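# Pull the pillowcase off the pillow on the table

## Task

Remove the pillowcase from the pillow so that both end up lying on the table with a visible gap separating them. Slight overhang past the table edge is acceptable, and the emptied case may simply drop onto the table. The result only counts if neither item depends on the robot to stay put, so release both and pull the grippers away at the end.

## Robot and tools

Robot: two arms named left_arm and right_arm, each ending in a two-finger parallel gripper. The names do not describe image sides. left_arm's base sits at (-0.041, +0.341, 0) m and right_arm's at (+0.001, -0.284, 0) m, both nearly unrotated (yaw quats +0.054 and +0.024).

Frame: one shared scene frame for every number you send or read. Origin on the tabletop midway between the arms; +x runs forward over the table, +z is up, and left_arm is on the +y side. Positions are metres; orientations are quaternions written w first (qw, qx, qy, qz). In a gripper's own axes the fingers point along +z and close along y. end_effector_position is the point between the pads, roughly 1 cm short of the fingertips. Reported hand positions can be a little wrong, worse at long reach, and arms often stop a centimetre or more low of the commanded pose.

Row format (used by both execute_actions and move): 16 numbers, left arm first then right: x, y, z, qw, qx, qy, qz, opening for left_arm, followed by the same eight for right_arm. Always give all 16 even if one arm is idle. x, y, z and the quaternion are an absolute target pose in the scene frame, not an offset. opening runs from -1 (closed) to +1 (fully open, 0.094 m). To hold an arm still, repeat its whole last reported pose and desired opening every time; to keep an orientation steady, resend one fixed quaternion rather than copying drifted readings.

execute_actions(actions): a list of up to 15 actions; each action is a table of 1 to 15 rows, one row per 1/30 s control step, and a short table repeats its final row to fill 15 steps. An empty list just returns state and images. Any target more than 0.6 m from that gripper's current position along any of its own axes gets the action refused for both arms; a malformed action, or a first action failing that check, rejects the whole call with no motion. Each control step the command is clipped to within 70 mm and 16 degrees of the measured pose, so far targets need several actions.

move(target, speed, blocking): target is one 16-number row as above, a pose to go to. Both grippers travel in straight lines and arrive together, taking 0.5 to 10 s (cut off at 10 s). speed is m/s, 0.002 to 0.5, default 0.25; rotation allowed up to twice that in rad/s. Paths ignore obstacles and the other arm. Faster moves hit harder, and aiming beyond a contact presses harder. Opening is applied at the move's start. blocking=false returns after 0.5 s while motion continues; then use wait(0) or stop before sending anything else. The extra 'move:' line reports the ending (done, off_target, moving, held, fault) and active limits: limits=paced means the sent pose was clipped; limits=held means a check blocked some steps and the arm may then surge. Each gripper's distance from its target is also given.

wait(seconds): 0 to 10; lets the scene run with last commands held, ending early if a running move finishes. stop(): brakes a running move (needs some room; fingers keep moving). zoom_image(camera, region): region [x0, y0, x1, y1] in pixels, at most 504 by 504, from cam_head_left, cam_head_right, cam_high, cam_left_wrist or cam_right_wrist (all 504x504). read_manual(section): only returns URDF licence text, no motion. finished_scene(scene): ends the current scene by number; irreversible, and it reports whether the job succeeded, so only call it once both items rest freely and the grippers are clear.

Results: a state line 'left_arm: … | right_arm: …' with each gripper pose; 'Hand target' lines showing where the controller is currently heading; Joint positions (last value is finger opening in metres); joint torques (offset and noisy); grip_measured on the same -1..1 scale as opening; images from every camera; calibration changes if any. 'pose unreachable' means a clearance check altered or blocked that arm's command. FAULT lines mean an arm stopped. MOTOR HOT appears from 75 °C; at 90 °C an arm halts for 10 s, and at 100 °C it goes limp and drops. Holding loads heats motors, even while you are thinking.

Gripping: to hold, command an opening lower than grip_measured, about 0.03 below for a firm hold, less for gentler. Thin fabric under about 2 mm receives reduced force, so the cloth may slip. Readings can be off by about 1 mm.

Joint ranges (rad): waist -2.618 to 3.054, shoulder 0.000 to 3.142, elbow 0.000 to 3.142, wrist pitch -1.571 to 1.571, wrist yaw -1.571 to 1.571, wrist roll -2.094 to 2.094. Elbows cannot fully straighten.

Avoid: the arms colliding or shoving each other (may end the scene), the mounting plates and rear metal frame (fixed obstacles counted as part of the nearby arm), dropping or slamming things, striking the table hard, and pushing forcefully. Smooth, low-effort, quick motion is preferred.

Each tool is called after ">>>" in YAML: its name, and indented under it one key for each argument.

## Session

>>> execute_actions:
  actions: []

Scene clock: 0.00 s.
left_arm: end_effector_position=(+0.6026, +0.5059, +0.1869) grip_measured=+1.000 end_effector_quat_wxyz=(+0.642, +0.413, +0.615, +0.199) | right_arm: end_effector_position=(+0.1558, -0.2082, +0.1275) grip_measured=+1.000 end_effector_quat_wxyz=(+0.048, -0.657, +0.745, -0.108)
Joint positions: left_arm=[0.319 2.391 1.805 0.459 0.713 0.976 0.094] | right_arm=[ 0.621  1.056  0.904 -1.309  0.211 -0.789  0.094]
Joint velocities: left_arm=[ 0.002 -0.012  0.002 -0.022  0.007 -0.022  0.   ] | right_arm=[ 0.002  0.017  0.002 -0.007  0.081 -0.051  0.   ]
Joint torques (N m, as the arm reports them, + toward a larger angle): no reading
Hand target (left_arm): +0.602, +0.505, +0.197; +0.646, +0.412, +0.610, +0.201
Hand target (right_arm): +0.157, -0.207, +0.130; +0.056, -0.655, +0.746, -0.107
camera_calibration (this result's frames):
cam_left_wrist: T_world_to_cam=[[-0.19307, -0.2613, -0.945752, 0.429061], [-0.594928, 0.797667, -0.0989352, -0.0208737], [0.780247, 0.543552, -0.30946, -0.577998], [0, 0, 0, 1]] pos_world=[0.521401, 0.442936, 0.224853]
cam_right_wrist: T_world_to_cam=[[0.941865, -0.170797, 0.289341, -0.22195], [-0.333738, -0.575128, 0.746891, -0.140102], [0.0388415, -0.800035, -0.598695, 0.0100114], [0, 0, 0, 1]] pos_world=[0.1619, -0.110476, 0.174854]

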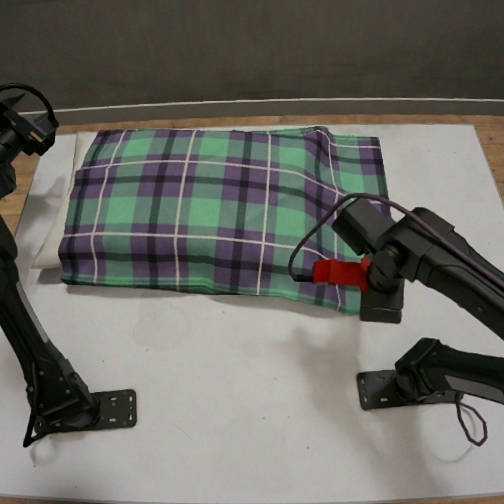

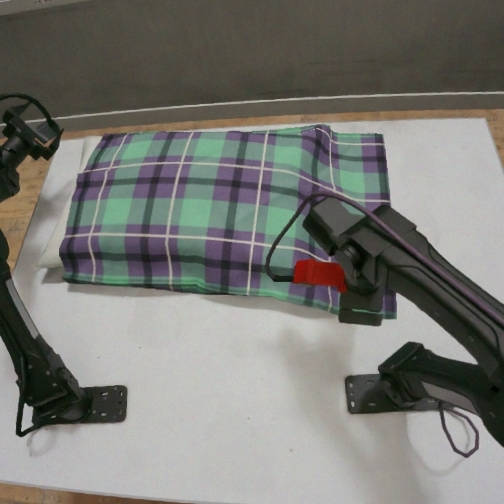

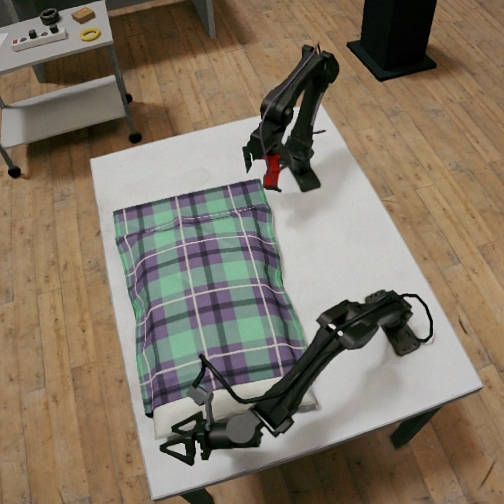

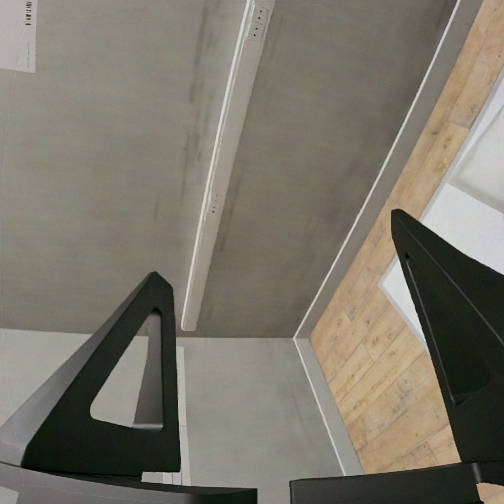

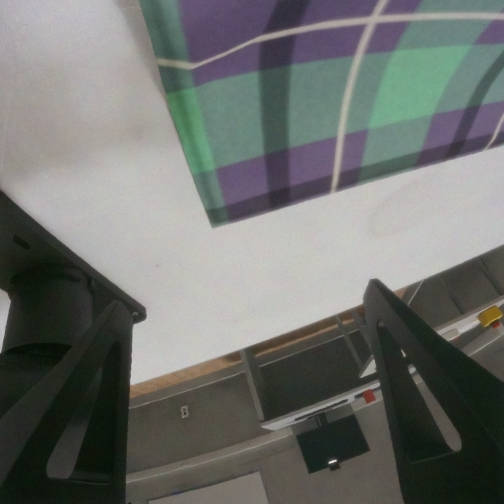

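>>> move:
  target: [0.40,0.50,0.30,0.3,0,0.95,0,0.2, 0.35,-0.35,0.30,0.3,0,0.95,0,0.2]

Scene clock: 4.60 s.
left_arm: end_effector_position=(+0.4013, +0.4985, +0.2938) grip_measured=+0.203 end_effector_quat_wxyz=(+0.299, +0.001, +0.954, +0.001) | right_arm: end_effector_position=(+0.3444, -0.3458, +0.2970) grip_measured=+0.201 end_effector_quat_wxyz=(+0.299, -0.008, +0.954, -0.008)
Joint positions: left_arm=[ 0.324  1.989  2.336 -1.353  0.24   0.364  0.057] | right_arm=[-0.296  1.45   1.71  -1.237 -0.13  -0.224  0.056]
Joint velocities: left_arm=[-0.002 -0.012  0.017  0.007 -0.066  0.022 -0.   ] | right_arm=[-0.002  0.002 -0.012  0.066 -0.022  0.051  0.001]
Joint torques (N m, as the arm reports them, + toward a larger angle): left_arm=[ 0.72 -9.3   7.24  0.99  0.12 -0.06] | right_arm=[-0.56 -3.84  8.9   1.88 -0.13  0.03]
Hand target (left_arm): +0.400, +0.502, +0.300; +0.305, -0.006, +0.952, +0.005
Hand target (right_arm): +0.351, -0.348, +0.302; +0.308, -0.004, +0.952, -0.004
Off the commanded pose (left_arm): 0.007 m, 0 deg.
Off the commanded pose (right_arm): 0.008 m, 1 deg.
move: done
camera_calibration (this result's frames):
cam_left_wrist: T_world_to_cam=[[-0.307006, -0.932026, -0.192546, 0.648179], [-0.917935, 0.236569, 0.318482, 0.162542], [-0.251283, 0.274521, -0.928168, 0.345976], [0, 0, 0, 1]] pos_world=[0.435136, 0.47069, 0.394162]
cam_right_wrist: T_world_to_cam=[[-0.0793881, -0.996234, 0.0348642, -0.330304], [-0.969969, 0.0852669, 0.227795, 0.31879], [-0.22991, -0.015733, -0.973085, 0.469032], [0, 0, 0, 1]] pos_world=[0.390829, -0.348863, 0.395305]

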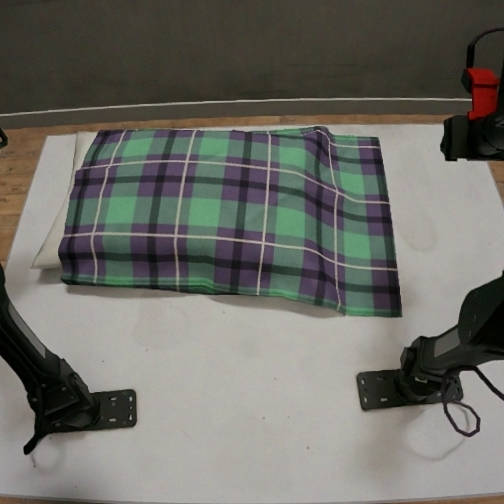

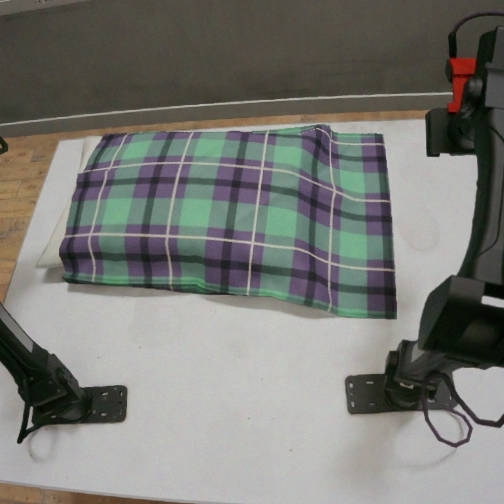

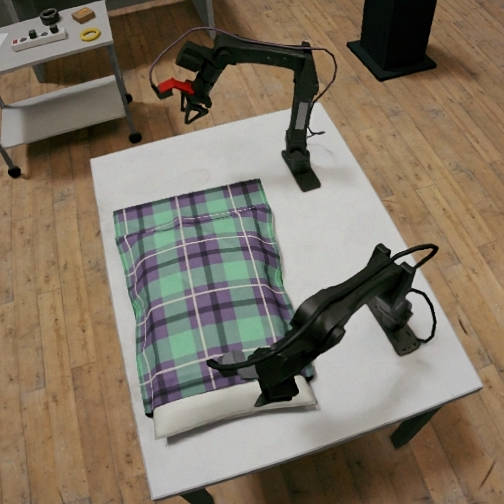

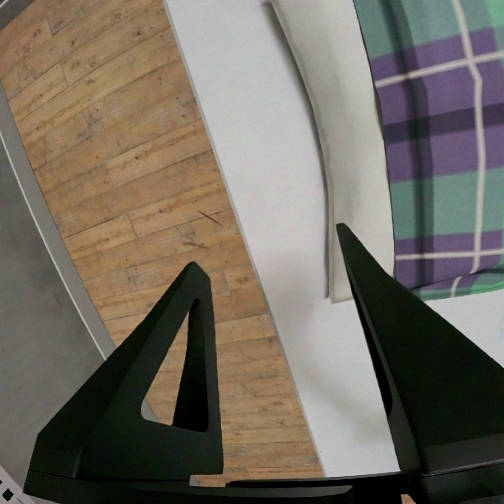

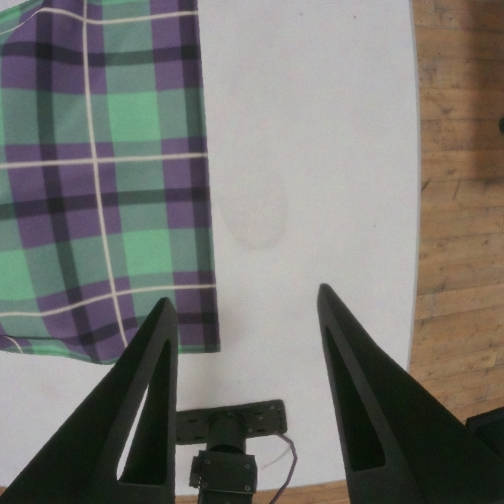

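>>> move:
  target: [0.42,0.53,0.08,0.185,-0.077,0.905,-0.375,0.2, 0.40,-0.35,0.06,0.185,0.077,0.905,0.375,0.2]
  speed: 0.15

>>> move:
  target: [0.42,0.47,0.05,0.185,-0.077,0.905,-0.375,0.2, 0.40,-0.31,0.045,0.185,0.077,0.905,0.375,0.2]
  speed: 0.05

Scene clock: 10.63 s.
left_arm: end_effector_position=(+0.4165, +0.5280, +0.0700) grip_measured=+0.203 end_effector_quat_wxyz=(+0.166, -0.083, +0.912, -0.366) | right_arm: end_effector_position=(+0.3933, -0.3464, +0.0556) grip_measured=+0.201 end_effector_quat_wxyz=(+0.169, +0.088, +0.909, +0.371)
Joint positions: left_arm=[ 0.546  2.66   2.495 -1.554  0.818  0.536  0.056] | right_arm=[-0.55   2.048  1.364 -0.861 -0.841 -0.298  0.056]
Joint velocities: left_arm=[-0.017  0.002  0.007  0.037 -0.022  0.051 -0.001] | right_arm=[-0.012 -0.007 -0.002  0.022  0.007 -0.007 -0.001]
Joint torques (N m, as the arm reports them, + toward a larger angle): left_arm=[  0.58 -13.81   7.27  -0.08   0.65   0.12] | right_arm=[-0.64 -8.66  7.71  0.91 -0.56 -0.17]
Hand target (left_arm): +0.420, +0.530, +0.078; +0.181, -0.079, +0.907, -0.372
Hand target (right_arm): +0.402, -0.351, +0.062; +0.191, +0.079, +0.904, +0.375
Off the commanded pose (left_arm): 0.011 m, 3 deg.
Off the commanded pose (right_arm): 0.009 m, 2 deg.
move: off_target (left_arm)
camera_calibration (this result's frames):
cam_left_wrist: T_world_to_cam=[[-0.313742, -0.755626, 0.574974, 0.4932], [-0.825252, 0.516493, 0.228462, 0.0606517], [-0.469602, -0.40282, -0.785627, 0.572582], [0, 0, 0, 1]] pos_world=[0.473676, 0.571996, 0.152402]
cam_right_wrist: T_world_to_cam=[[-0.117782, -0.727905, -0.675487, -0.171043], [-0.890584, -0.223491, 0.396121, 0.273774], [-0.439304, 0.648234, -0.621937, 0.538198], [0, 0, 0, 1]] pos_world=[0.460105, -0.412194, 0.11074]

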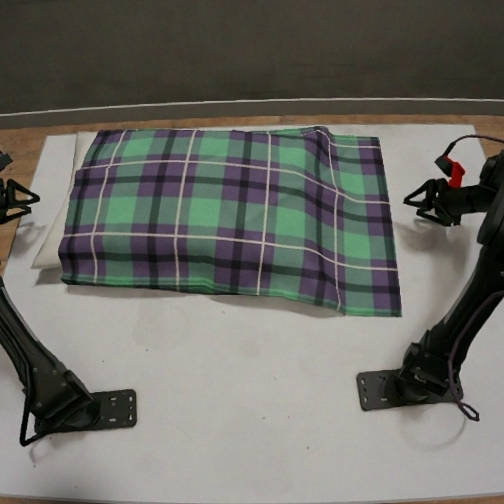

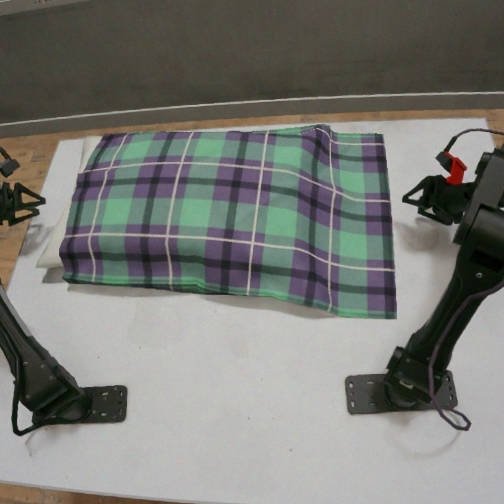

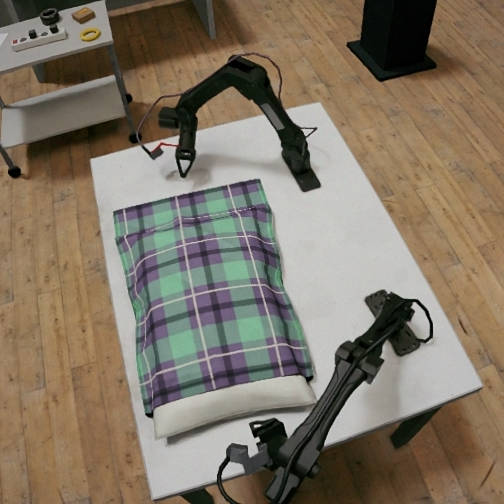

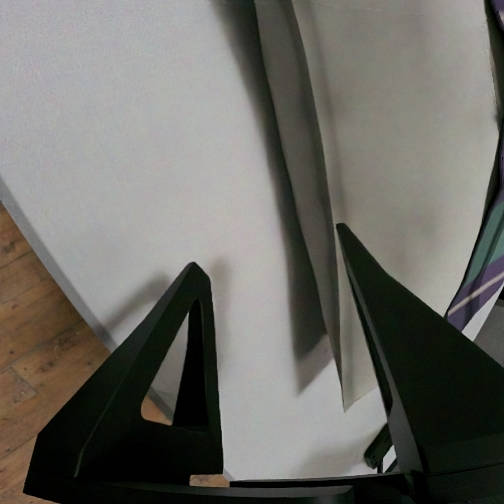

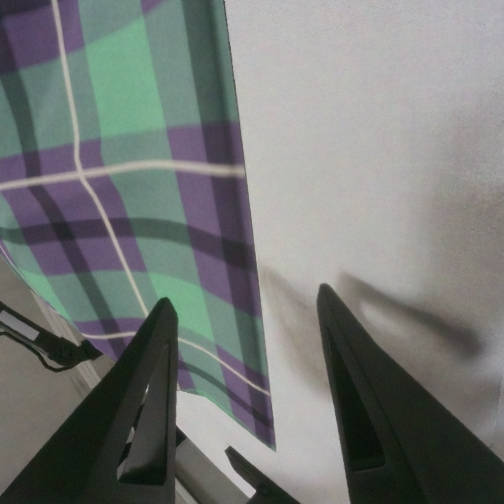

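Scene clock: 12.40 s.
left_arm: end_effector_position=(+0.4168, +0.4748, +0.0380) grip_measured=+0.203 end_effector_quat_wxyz=(+0.168, -0.084, +0.910, -0.371) | right_arm: end_effector_position=(+0.3975, -0.3145, +0.0376) grip_measured=+0.201 end_effector_quat_wxyz=(+0.169, +0.090, +0.907, +0.374)
Joint positions: left_arm=[ 0.457  2.449  1.969 -1.142  0.837  0.404  0.056] | right_arm=[-0.468  2.028  1.246 -0.676 -0.841 -0.173  0.056]
Joint velocities: left_arm=[-0.012 -0.012  0.002 -0.066 -0.095 -0.066 -0.001] | right_arm=[ 0.002 -0.017 -0.002  0.037  0.022 -0.051 -0.001]
Joint torques (N m, as the arm reports them, + toward a larger angle): left_arm=[ -0.56 -15.69   3.5    0.27   0.67   0.  ] | right_arm=[  0.71 -10.39   4.24   1.17  -0.45  -0.06]
Hand target (left_arm): +0.420, +0.470, +0.050; +0.184, -0.076, +0.905, -0.376
Hand target (right_arm): +0.399, -0.310, +0.045; +0.184, +0.076, +0.905, +0.376
Off the commanded pose (left_arm): 0.013 m, 2 deg.
Off the commanded pose (right_arm): 0.009 m, 2 deg.
move: off_target (left_arm)
camera_calibration (this result's frames):
cam_left_wrist: T_world_to_cam=[[-0.315581, -0.751186, 0.579766, 0.469892], [-0.827505, 0.516873, 0.219266, 0.0968517], [-0.464374, -0.410563, -0.784726, 0.527649], [0, 0, 0, 1]] pos_world=[0.473461, 0.519549, 0.120396]
cam_right_wrist: T_world_to_cam=[[-0.11966, -0.722978, -0.680429, -0.157025], [-0.890419, -0.224987, 0.395646, 0.291177], [-0.439131, 0.65321, -0.616831, 0.509486], [0, 0, 0, 1]] pos_world=[0.46421, -0.380816, 0.0922201]

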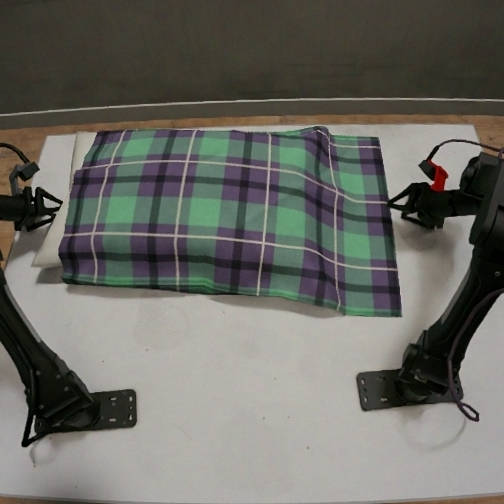

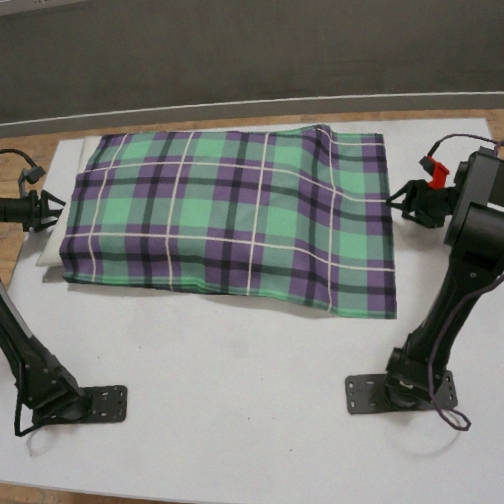

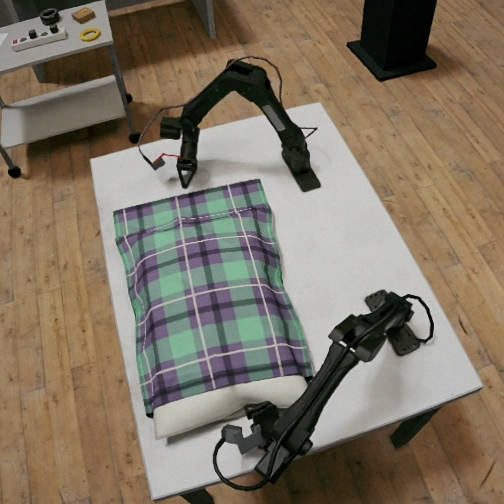

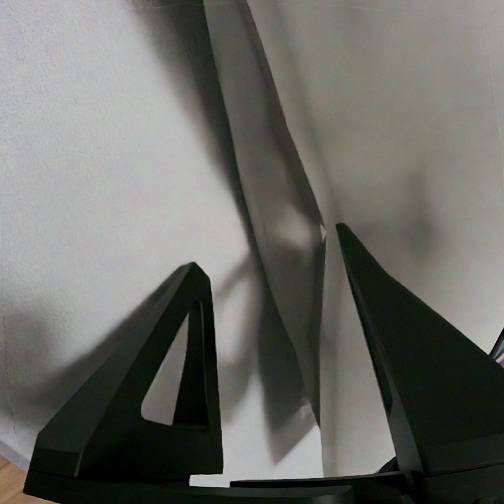

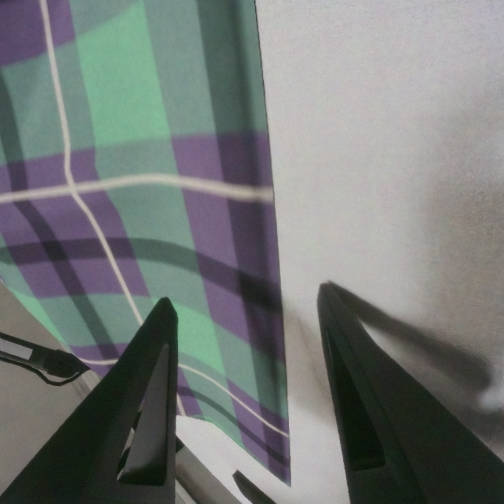

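>>> move:
  target: [0.42,0.50,0.085,0.185,-0.077,0.905,-0.375,1, 0.40,-0.265,0.043,0.185,0.077,0.905,0.375,0.2]
  speed: 0.04

>>> move:
  target: [0.42,0.44,0.07,0.185,-0.077,0.905,-0.375,1, 0.40,-0.265,0.043,0.185,0.077,0.905,0.375,0.2]
  speed: 0.04

Scene clock: 15.17 s.
left_arm: end_effector_position=(+0.4161, +0.4960, +0.0768) grip_measured=+1.000 end_effector_quat_wxyz=(+0.171, -0.082, +0.908, -0.372) | right_arm: end_effector_position=(+0.3997, -0.2678, +0.0377) grip_measured=+0.201 end_effector_quat_wxyz=(+0.173, +0.086, +0.905, +0.380)
Joint positions: left_arm=[ 0.497  2.49   2.196 -1.37   0.841  0.466  0.094] | right_arm=[-0.347  1.957  1.122 -0.483 -0.833  0.003  0.056]
Joint velocities: left_arm=[ 0.002 -0.002 -0.007  0.037  0.022  0.037  0.   ] | right_arm=[-0.007  0.002  0.002  0.007 -0.037  0.022 -0.001]
Joint torques (N m, as the arm reports them, + toward a larger angle): left_arm=[  0.74 -13.18   7.37   0.     0.6    0.09] | right_arm=[ 0.68 -9.91  4.19  1.32 -0.3  -0.03]
Hand target (left_arm): +0.420, +0.500, +0.085; +0.186, -0.077, +0.905, -0.374
Hand target (right_arm): +0.399, -0.265, +0.043; +0.184, +0.076, +0.905, +0.376
Off the commanded pose (left_arm): 0.010 m, 2 deg.
Off the commanded pose (right_arm): 0.006 m, 2 deg.
move: done
camera_calibration (this result's frames):
cam_left_wrist: T_world_to_cam=[[-0.320755, -0.749215, 0.579477, 0.464346], [-0.82852, 0.518416, 0.211661, 0.0770727], [-0.458989, -0.412217, -0.787024, 0.565184], [0, 0, 0, 1]] pos_world=[0.472211, 0.540917, 0.159423]
cam_right_wrist: T_world_to_cam=[[-0.107983, -0.716804, -0.688863, -0.125651], [-0.894424, -0.232438, 0.382072, 0.303802], [-0.433989, 0.657393, -0.616027, 0.479053], [0, 0, 0, 1]] pos_world=[0.466063, -0.334378, 0.0924789]

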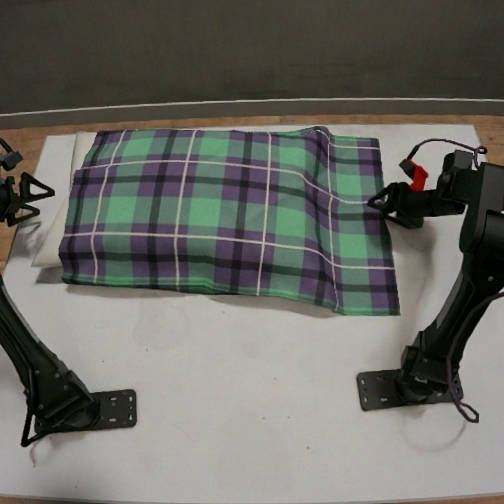

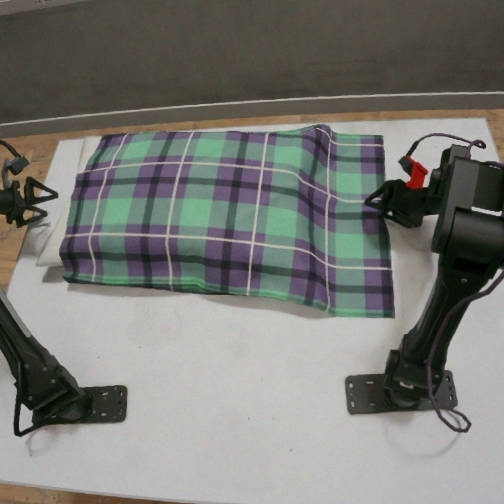

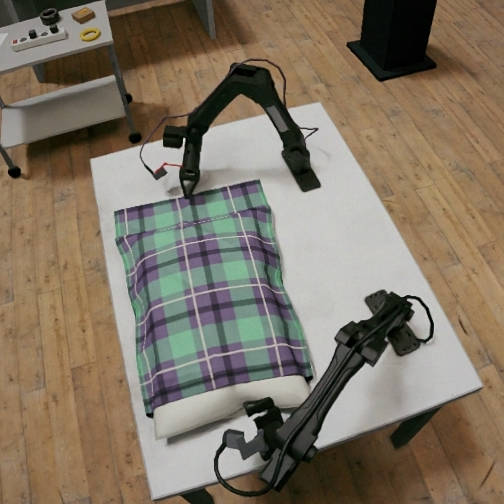

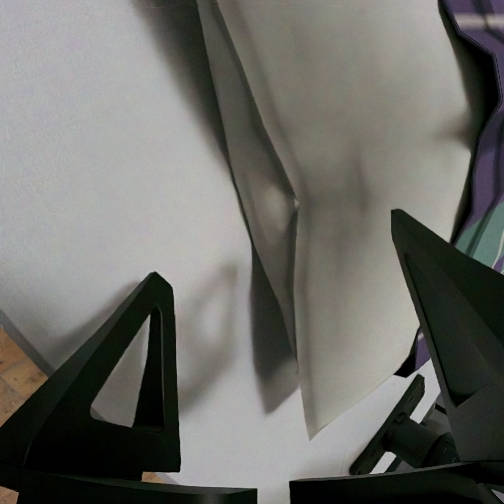

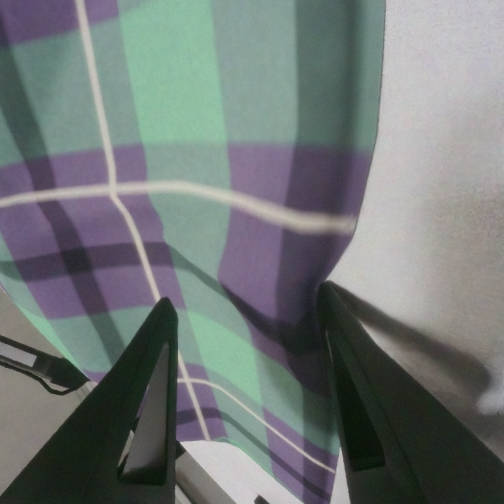

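Scene clock: 16.90 s.
left_arm: end_effector_position=(+0.4173, +0.4475, +0.0588) grip_measured=+1.000 end_effector_quat_wxyz=(+0.171, -0.086, +0.910, -0.368) | right_arm: end_effector_position=(+0.3999, -0.2679, +0.0376) grip_measured=+0.201 end_effector_quat_wxyz=(+0.173, +0.088, +0.904, +0.380)
Joint positions: left_arm=[ 0.404  2.338  1.858 -1.072  0.836  0.317  0.094] | right_arm=[-0.347  1.957  1.122 -0.482 -0.833  0.006  0.056]
Joint velocities: left_arm=[-0.002  0.007 -0.012  0.037 -0.007 -0.066  0.   ] | right_arm=[ 0.002 -0.012  0.007  0.022 -0.066 -0.037 -0.   ]
Joint torques (N m, as the arm reports them, + toward a larger angle): left_arm=[ -0.9  -14.96   3.54   0.37   0.68   0.01] | right_arm=[ 0.72 -9.92  4.22  1.35 -0.28 -0.07]
Hand target (left_arm): +0.420, +0.440, +0.070; +0.184, -0.076, +0.905, -0.376
Hand target (right_arm): +0.400, -0.265, +0.043; +0.185, +0.077, +0.905, +0.375
Off the commanded pose (left_arm): 0.014 m, 2 deg.
Off the commanded pose (right_arm): 0.006 m, 2 deg.
move: off_target (left_arm)
camera_calibration (this result's frames):
cam_left_wrist: T_world_to_cam=[[-0.312851, -0.755552, 0.575557, 0.438637], [-0.831248, 0.510973, 0.218936, 0.11102], [-0.459512, -0.409936, -0.787909, 0.530873], [0, 0, 0, 1]] pos_world=[0.473456, 0.492309, 0.141513]
cam_right_wrist: T_world_to_cam=[[-0.110781, -0.716049, -0.689203, -0.124375], [-0.894337, -0.23063, 0.383367, 0.304306], [-0.433461, 0.65885, -0.61484, 0.479296], [0, 0, 0, 1]] pos_world=[0.466129, -0.334661, 0.0923096]

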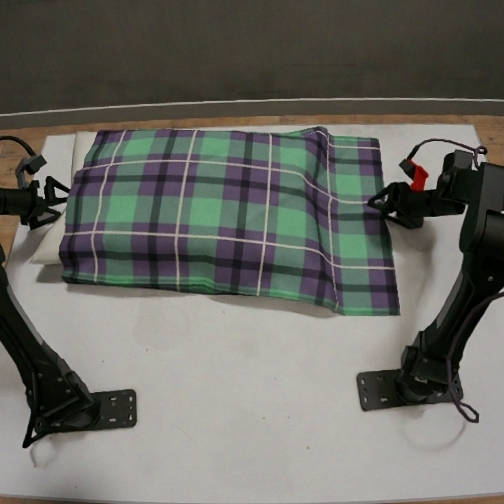

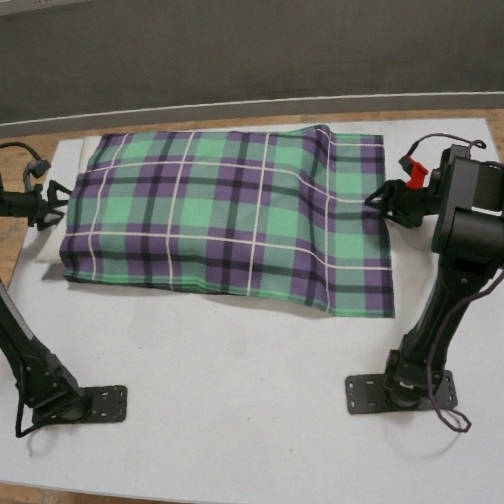

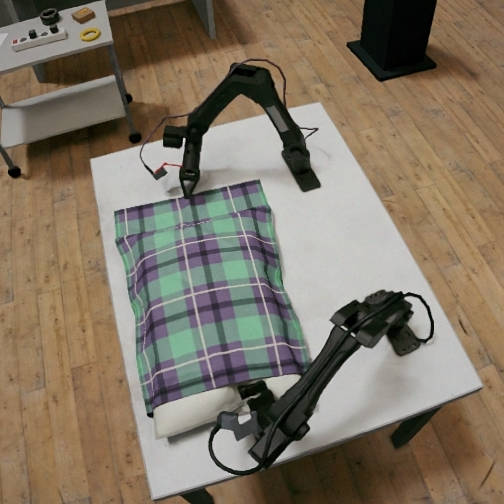

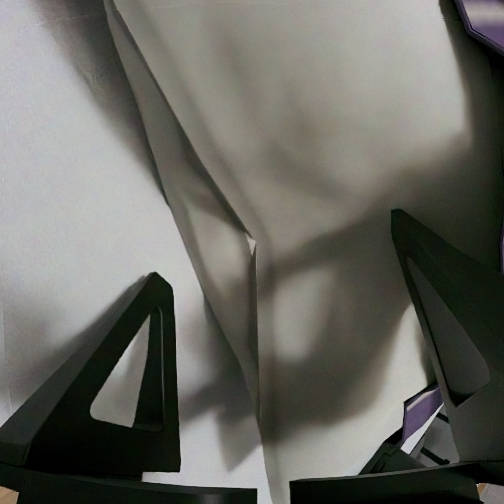

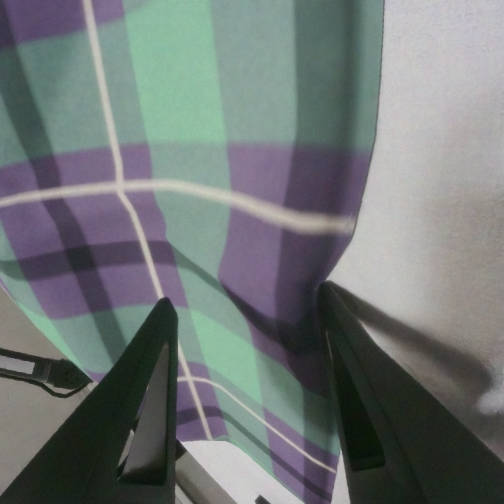

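Close both.

>>> move:
  target: [0.42,0.44,0.065,0.185,-0.077,0.905,-0.375,-1, 0.40,-0.26,0.04,0.185,0.077,0.905,0.375,-1]
  speed: 0.03

Scene clock: 19.43 s.
left_arm: end_effector_position=(+0.4175, +0.4476, +0.0551) grip_measured=-0.977 end_effector_quat_wxyz=(+0.173, -0.086, +0.910, -0.367) | right_arm: end_effector_position=(+0.3987, -0.2634, +0.0324) grip_measured=-0.975 end_effector_quat_wxyz=(+0.171, +0.088, +0.907, +0.376)
Joint positions: left_arm=[ 0.404  2.338  1.842 -1.051  0.836  0.313  0.001] | right_arm=[-0.332  1.957  1.102 -0.452 -0.819  0.024  0.001]
Joint velocities: left_arm=[ 0.027 -0.002  0.007 -0.037  0.007  0.007 -0.001] | right_arm=[-0.007 -0.007  0.002 -0.007  0.007  0.022  0.001]
Joint torques (N m, as the arm reports them, + toward a larger angle): left_arm=[ -0.95 -14.53   3.69   0.41   0.67  -0.01] | right_arm=[ 0.68 -9.94  4.54  1.35 -0.35 -0.05]
Hand target (left_arm): +0.420, +0.440, +0.065; +0.184, -0.077, +0.905, -0.376
Hand target (right_arm): +0.400, -0.260, +0.040; +0.185, +0.076, +0.905, +0.375
Off the commanded pose (left_arm): 0.013 m, 2 deg.
Off the commanded pose (right_arm): 0.008 m, 2 deg.
move: off_target (left_arm)
camera_calibration (this result's frames):
cam_left_wrist: T_world_to_cam=[[-0.31238, -0.757139, 0.573724, 0.441478], [-0.833107, 0.508546, 0.217517, 0.113839], [-0.456456, -0.410025, -0.789638, 0.526894], [0, 0, 0, 1]] pos_world=[0.473253, 0.492408, 0.138007]
cam_right_wrist: T_world_to_cam=[[-0.114919, -0.721828, -0.682465, -0.125016], [-0.892346, -0.226855, 0.390199, 0.30633], [-0.436477, 0.653836, -0.61805, 0.472576], [0, 0, 0, 1]] pos_world=[0.465254, -0.329734, 0.0872269]

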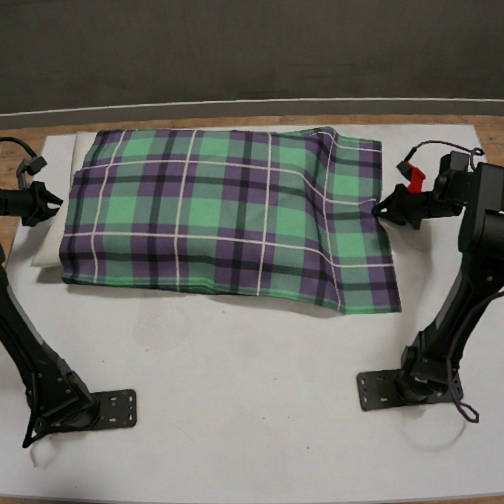

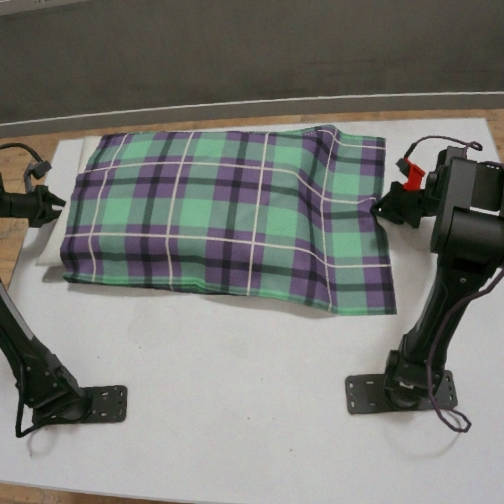

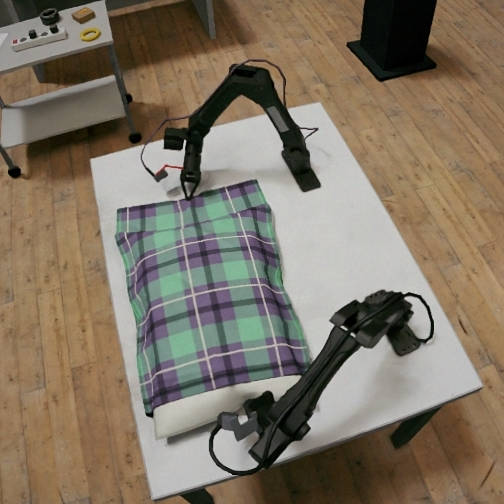

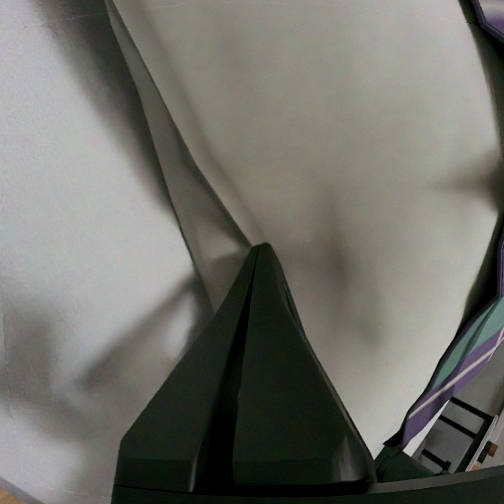

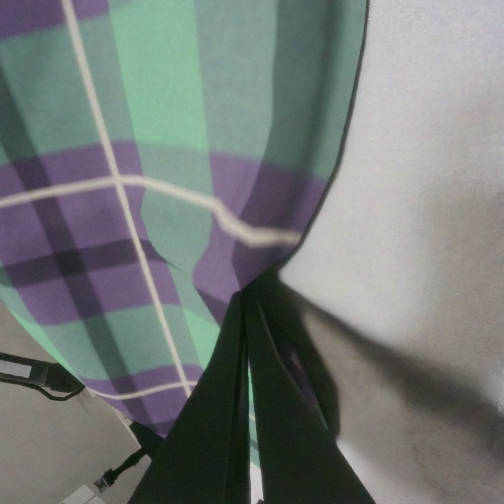

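Test pull.

>>> move:
  target: [0.42,0.47,0.07,0.185,-0.077,0.905,-0.375,-1, 0.40,-0.45,0.08,0.226,0.05,0.93,0.28,-1]
  speed: 0.05

Scene clock: 24.23 s.
left_arm: end_effector_position=(+0.4149, +0.4660, +0.0613) grip_measured=-0.977 end_effector_quat_wxyz=(+0.171, -0.081, +0.910, -0.368) | right_arm: end_effector_position=(+0.3968, -0.4365, +0.0793) grip_measured=-0.975 end_effector_quat_wxyz=(+0.215, +0.054, +0.930, +0.292)
Joint positions: left_arm=[ 0.442  2.386  1.952 -1.167  0.835  0.385  0.001] | right_arm=[-0.706  2.111  1.614 -1.042 -0.742 -0.531  0.001]
Joint velocities: left_arm=[ 0.007 -0.002 -0.007 -0.007 -0.022 -0.037 -0.   ] | right_arm=[-0.007  0.007  0.032  0.051  0.022 -0.022 -0.   ]
Joint torques (N m, as the arm reports them, + toward a larger angle): left_arm=[  0.78 -12.43   7.38   0.1    0.67   0.13] | right_arm=[-1.26 -8.99  8.84  0.88 -0.23 -0.15]
Hand target (left_arm): +0.420, +0.470, +0.070; +0.186, -0.077, +0.905, -0.374
Hand target (right_arm): +0.401, -0.450, +0.080; +0.227, +0.050, +0.932, +0.278
Off the commanded pose (left_arm): 0.011 m, 2 deg.
Off the commanded pose (right_arm): 0.014 m, 2 deg.
move: off_target (left_arm, right_arm)
camera_calibration (this result's frames):
cam_left_wrist: T_world_to_cam=[[-0.319909, -0.754117, 0.573556, 0.452774], [-0.827703, 0.517034, 0.218138, 0.0947409], [-0.461049, -0.404949, -0.789588, 0.537787], [0, 0, 0, 1]] pos_world=[0.47121, 0.510237, 0.144273]
cam_right_wrist: T_world_to_cam=[[-0.0602375, -0.8389, -0.540941, -0.302134], [-0.922518, -0.160183, 0.351143, 0.291167], [-0.381224, 0.52018, -0.764252, 0.545264], [0, 0, 0, 1]] pos_world=[0.458274, -0.490456, 0.151041]

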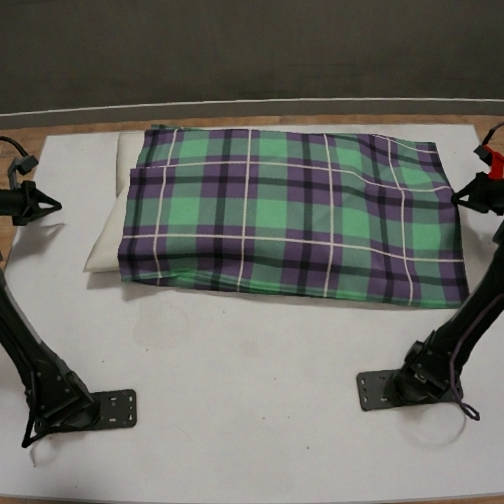

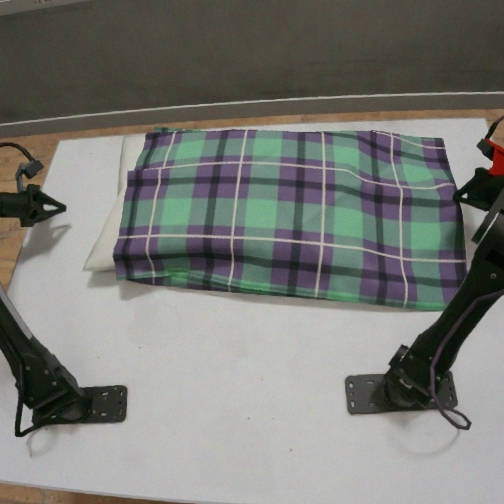

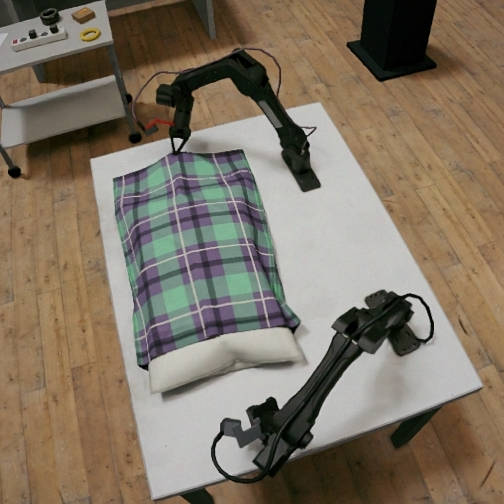

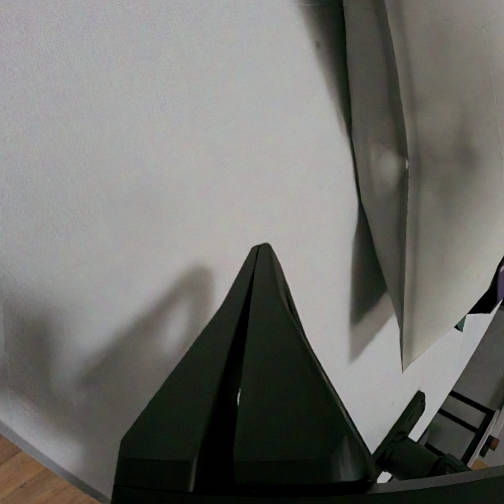

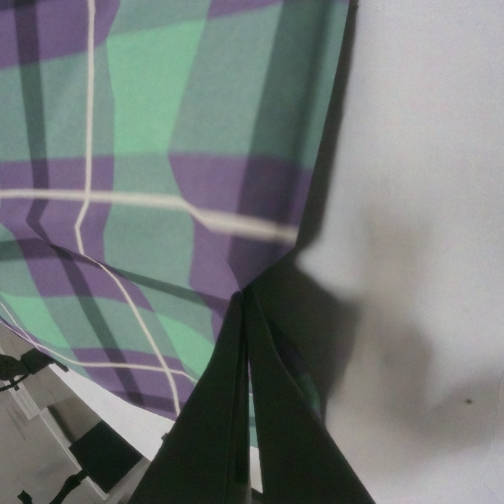

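>>> move:
  target: [0.31,0.43,0.065,0.185,-0.077,0.905,-0.375,0.3, 0.40,-0.44,0.08,0.226,0.05,0.93,0.28,-1]
  speed: 0.1

>>> move:
  target: [0.31,0.37,0.052,0.185,-0.077,0.905,-0.375,0.3, 0.40,-0.44,0.08,0.226,0.05,0.93,0.28,-1]
  speed: 0.04

Scene clock: 27.27 s.
left_arm: end_effector_position=(+0.3095, +0.4324, +0.0576) grip_measured=+0.297 end_effector_quat_wxyz=(+0.165, -0.083, +0.910, -0.372) | right_arm: end_effector_position=(+0.3962, -0.4362, +0.0793) grip_measured=-0.975 end_effector_quat_wxyz=(+0.213, +0.057, +0.930, +0.293)
Joint positions: left_arm=[ 0.518  2.022  1.332 -1.01   0.83   0.501  0.061] | right_arm=[-0.706  2.111  1.615 -1.046 -0.741 -0.525  0.001]
Joint velocities: left_arm=[ 0.012 -0.007 -0.007  0.022 -0.022 -0.007 -0.   ] | right_arm=[-0.012  0.002 -0.007  0.081 -0.037 -0.037  0.   ]
Joint torques (N m, as the arm reports them, + toward a larger angle): left_arm=[  0.72 -11.67   3.03   0.16   0.67   0.14] | right_arm=[ -0.02 -10.4    5.33   1.13  -0.24  -0.03]
Hand target (left_arm): +0.310, +0.432, +0.065; +0.184, -0.077, +0.905, -0.375
Hand target (right_arm): +0.400, -0.440, +0.080; +0.226, +0.050, +0.932, +0.281
Off the commanded pose (left_arm): 0.008 m, 2 deg.
Off the commanded pose (right_arm): 0.005 m, 2 deg.
move: done
camera_calibration (this result's frames):
cam_left_wrist: T_world_to_cam=[[-0.315861, -0.748402, 0.583203, 0.391591], [-0.824051, 0.521057, 0.222349, 0.022623], [-0.470289, -0.410358, -0.781304, 0.477355], [0, 0, 0, 1]] pos_world=[0.366826, 0.477166, 0.139552]
cam_right_wrist: T_world_to_cam=[[-0.0674737, -0.83637, -0.543997, -0.297691], [-0.920988, -0.157476, 0.356345, 0.290846], [-0.383703, 0.525059, -0.759661, 0.547601], [0, 0, 0, 1]] pos_world=[0.457895, -0.490701, 0.150407]

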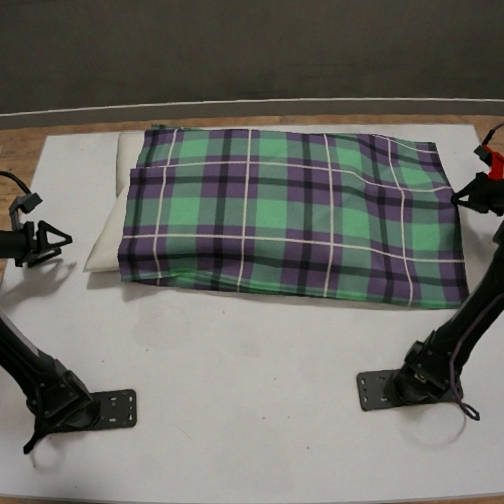

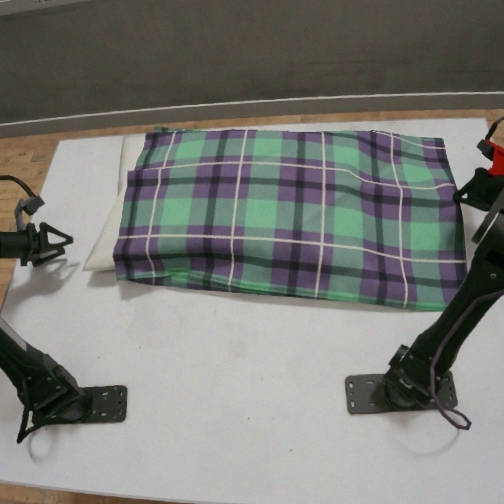

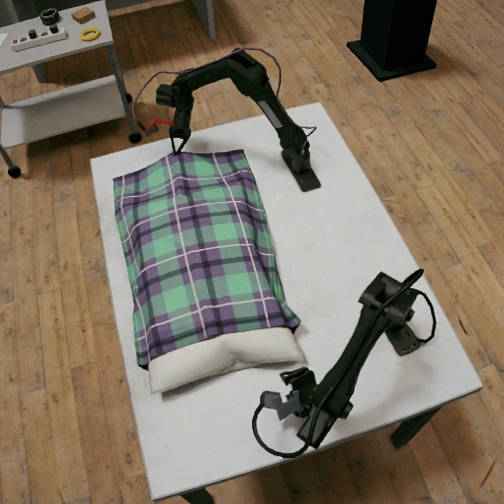

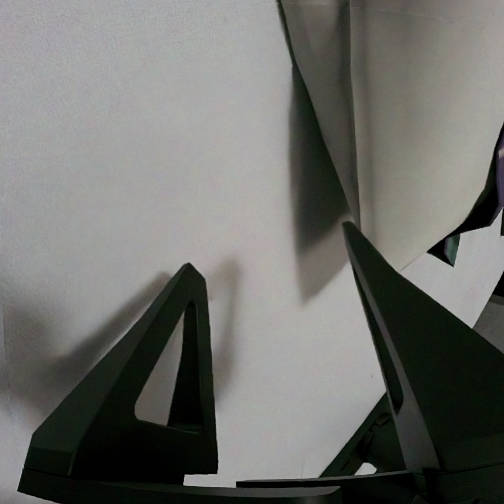

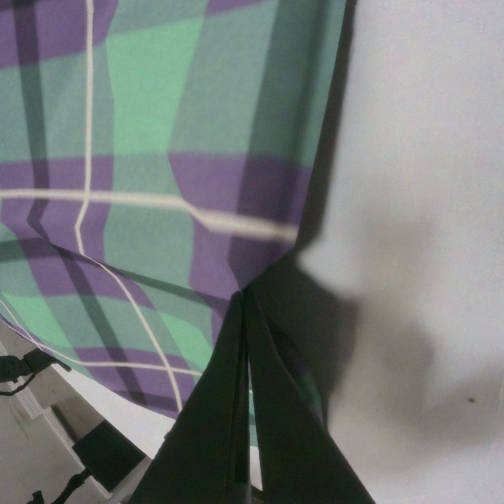

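Scene clock: 29.30 s.
left_arm: end_effector_position=(+0.3094, +0.3756, +0.0450) grip_measured=+0.297 end_effector_quat_wxyz=(+0.173, -0.084, +0.910, -0.368) | right_arm: end_effector_position=(+0.3961, -0.4361, +0.0793) grip_measured=-0.975 end_effector_quat_wxyz=(+0.213, +0.058, +0.930, +0.293)
Joint positions: left_arm=[ 0.375  1.891  1.087 -0.714  0.837  0.274  0.061] | right_arm=[-0.706  2.111  1.615 -1.046 -0.741 -0.523  0.001]
Joint velocities: left_arm=[ 0.002 -0.007 -0.012 -0.022  0.081  0.022 -0.   ] | right_arm=[-0.002 -0.002 -0.002 -0.081 -0.007 -0.007  0.   ]
Joint torques (N m, as the arm reports them, + toward a larger angle): left_arm=[ -0.69 -10.5    3.02   0.44   0.66   0.  ] | right_arm=[  0.03 -10.4    5.35   1.12  -0.25  -0.07]
Hand target (left_arm): +0.310, +0.370, +0.052; +0.185, -0.076, +0.905, -0.376
Hand target (right_arm): +0.400, -0.440, +0.080; +0.226, +0.050, +0.932, +0.281
Off the commanded pose (left_arm): 0.009 m, 2 deg.
Off the commanded pose (right_arm): 0.006 m, 2 deg.
move: done
camera_calibration (this result's frames):
cam_left_wrist: T_world_to_cam=[[-0.315596, -0.755213, 0.574502, 0.359235], [-0.831558, 0.511752, 0.215919, 0.0609984], [-0.457067, -0.409588, -0.789511, 0.440163], [0, 0, 0, 1]] pos_world=[0.365281, 0.420369, 0.127961]
cam_right_wrist: T_world_to_cam=[[-0.0691755, -0.835681, -0.544841, -0.296581], [-0.920666, -0.156841, 0.357456, 0.290812], [-0.384173, 0.526344, -0.758534, 0.548158], [0, 0, 0, 1]] pos_world=[0.457812, -0.490756, 0.150255]

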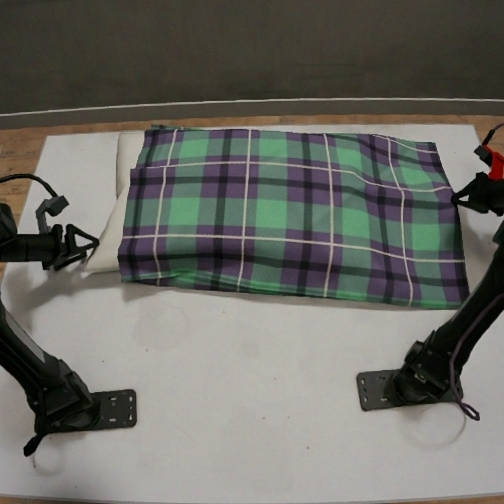

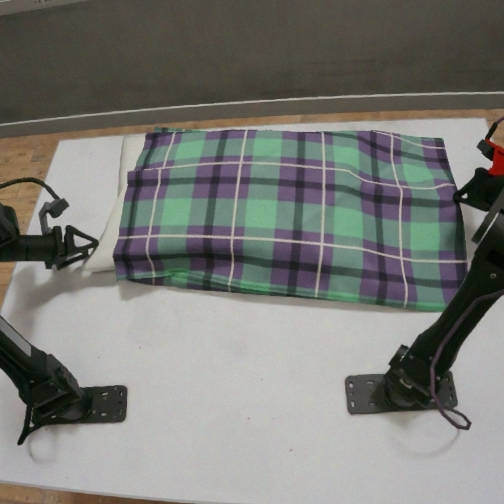

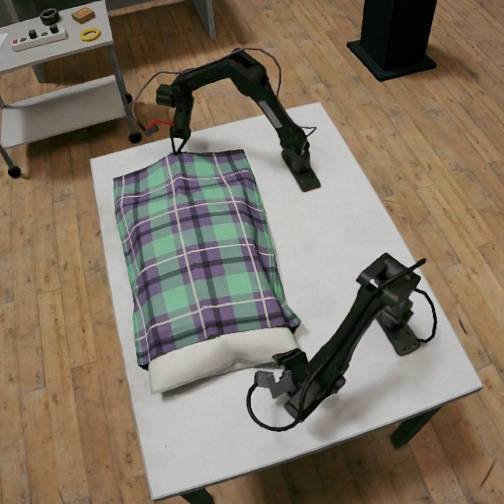

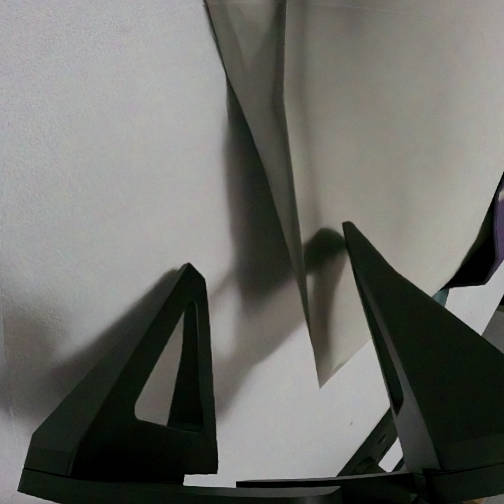

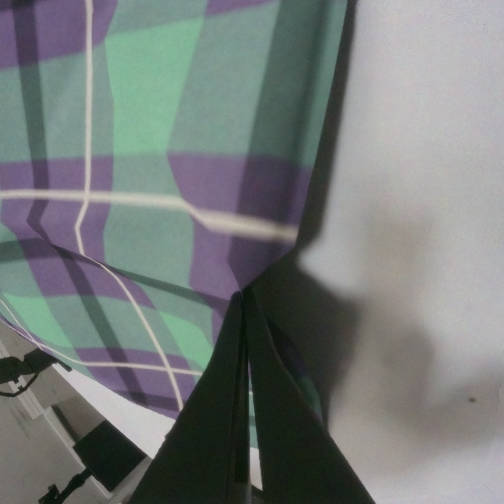

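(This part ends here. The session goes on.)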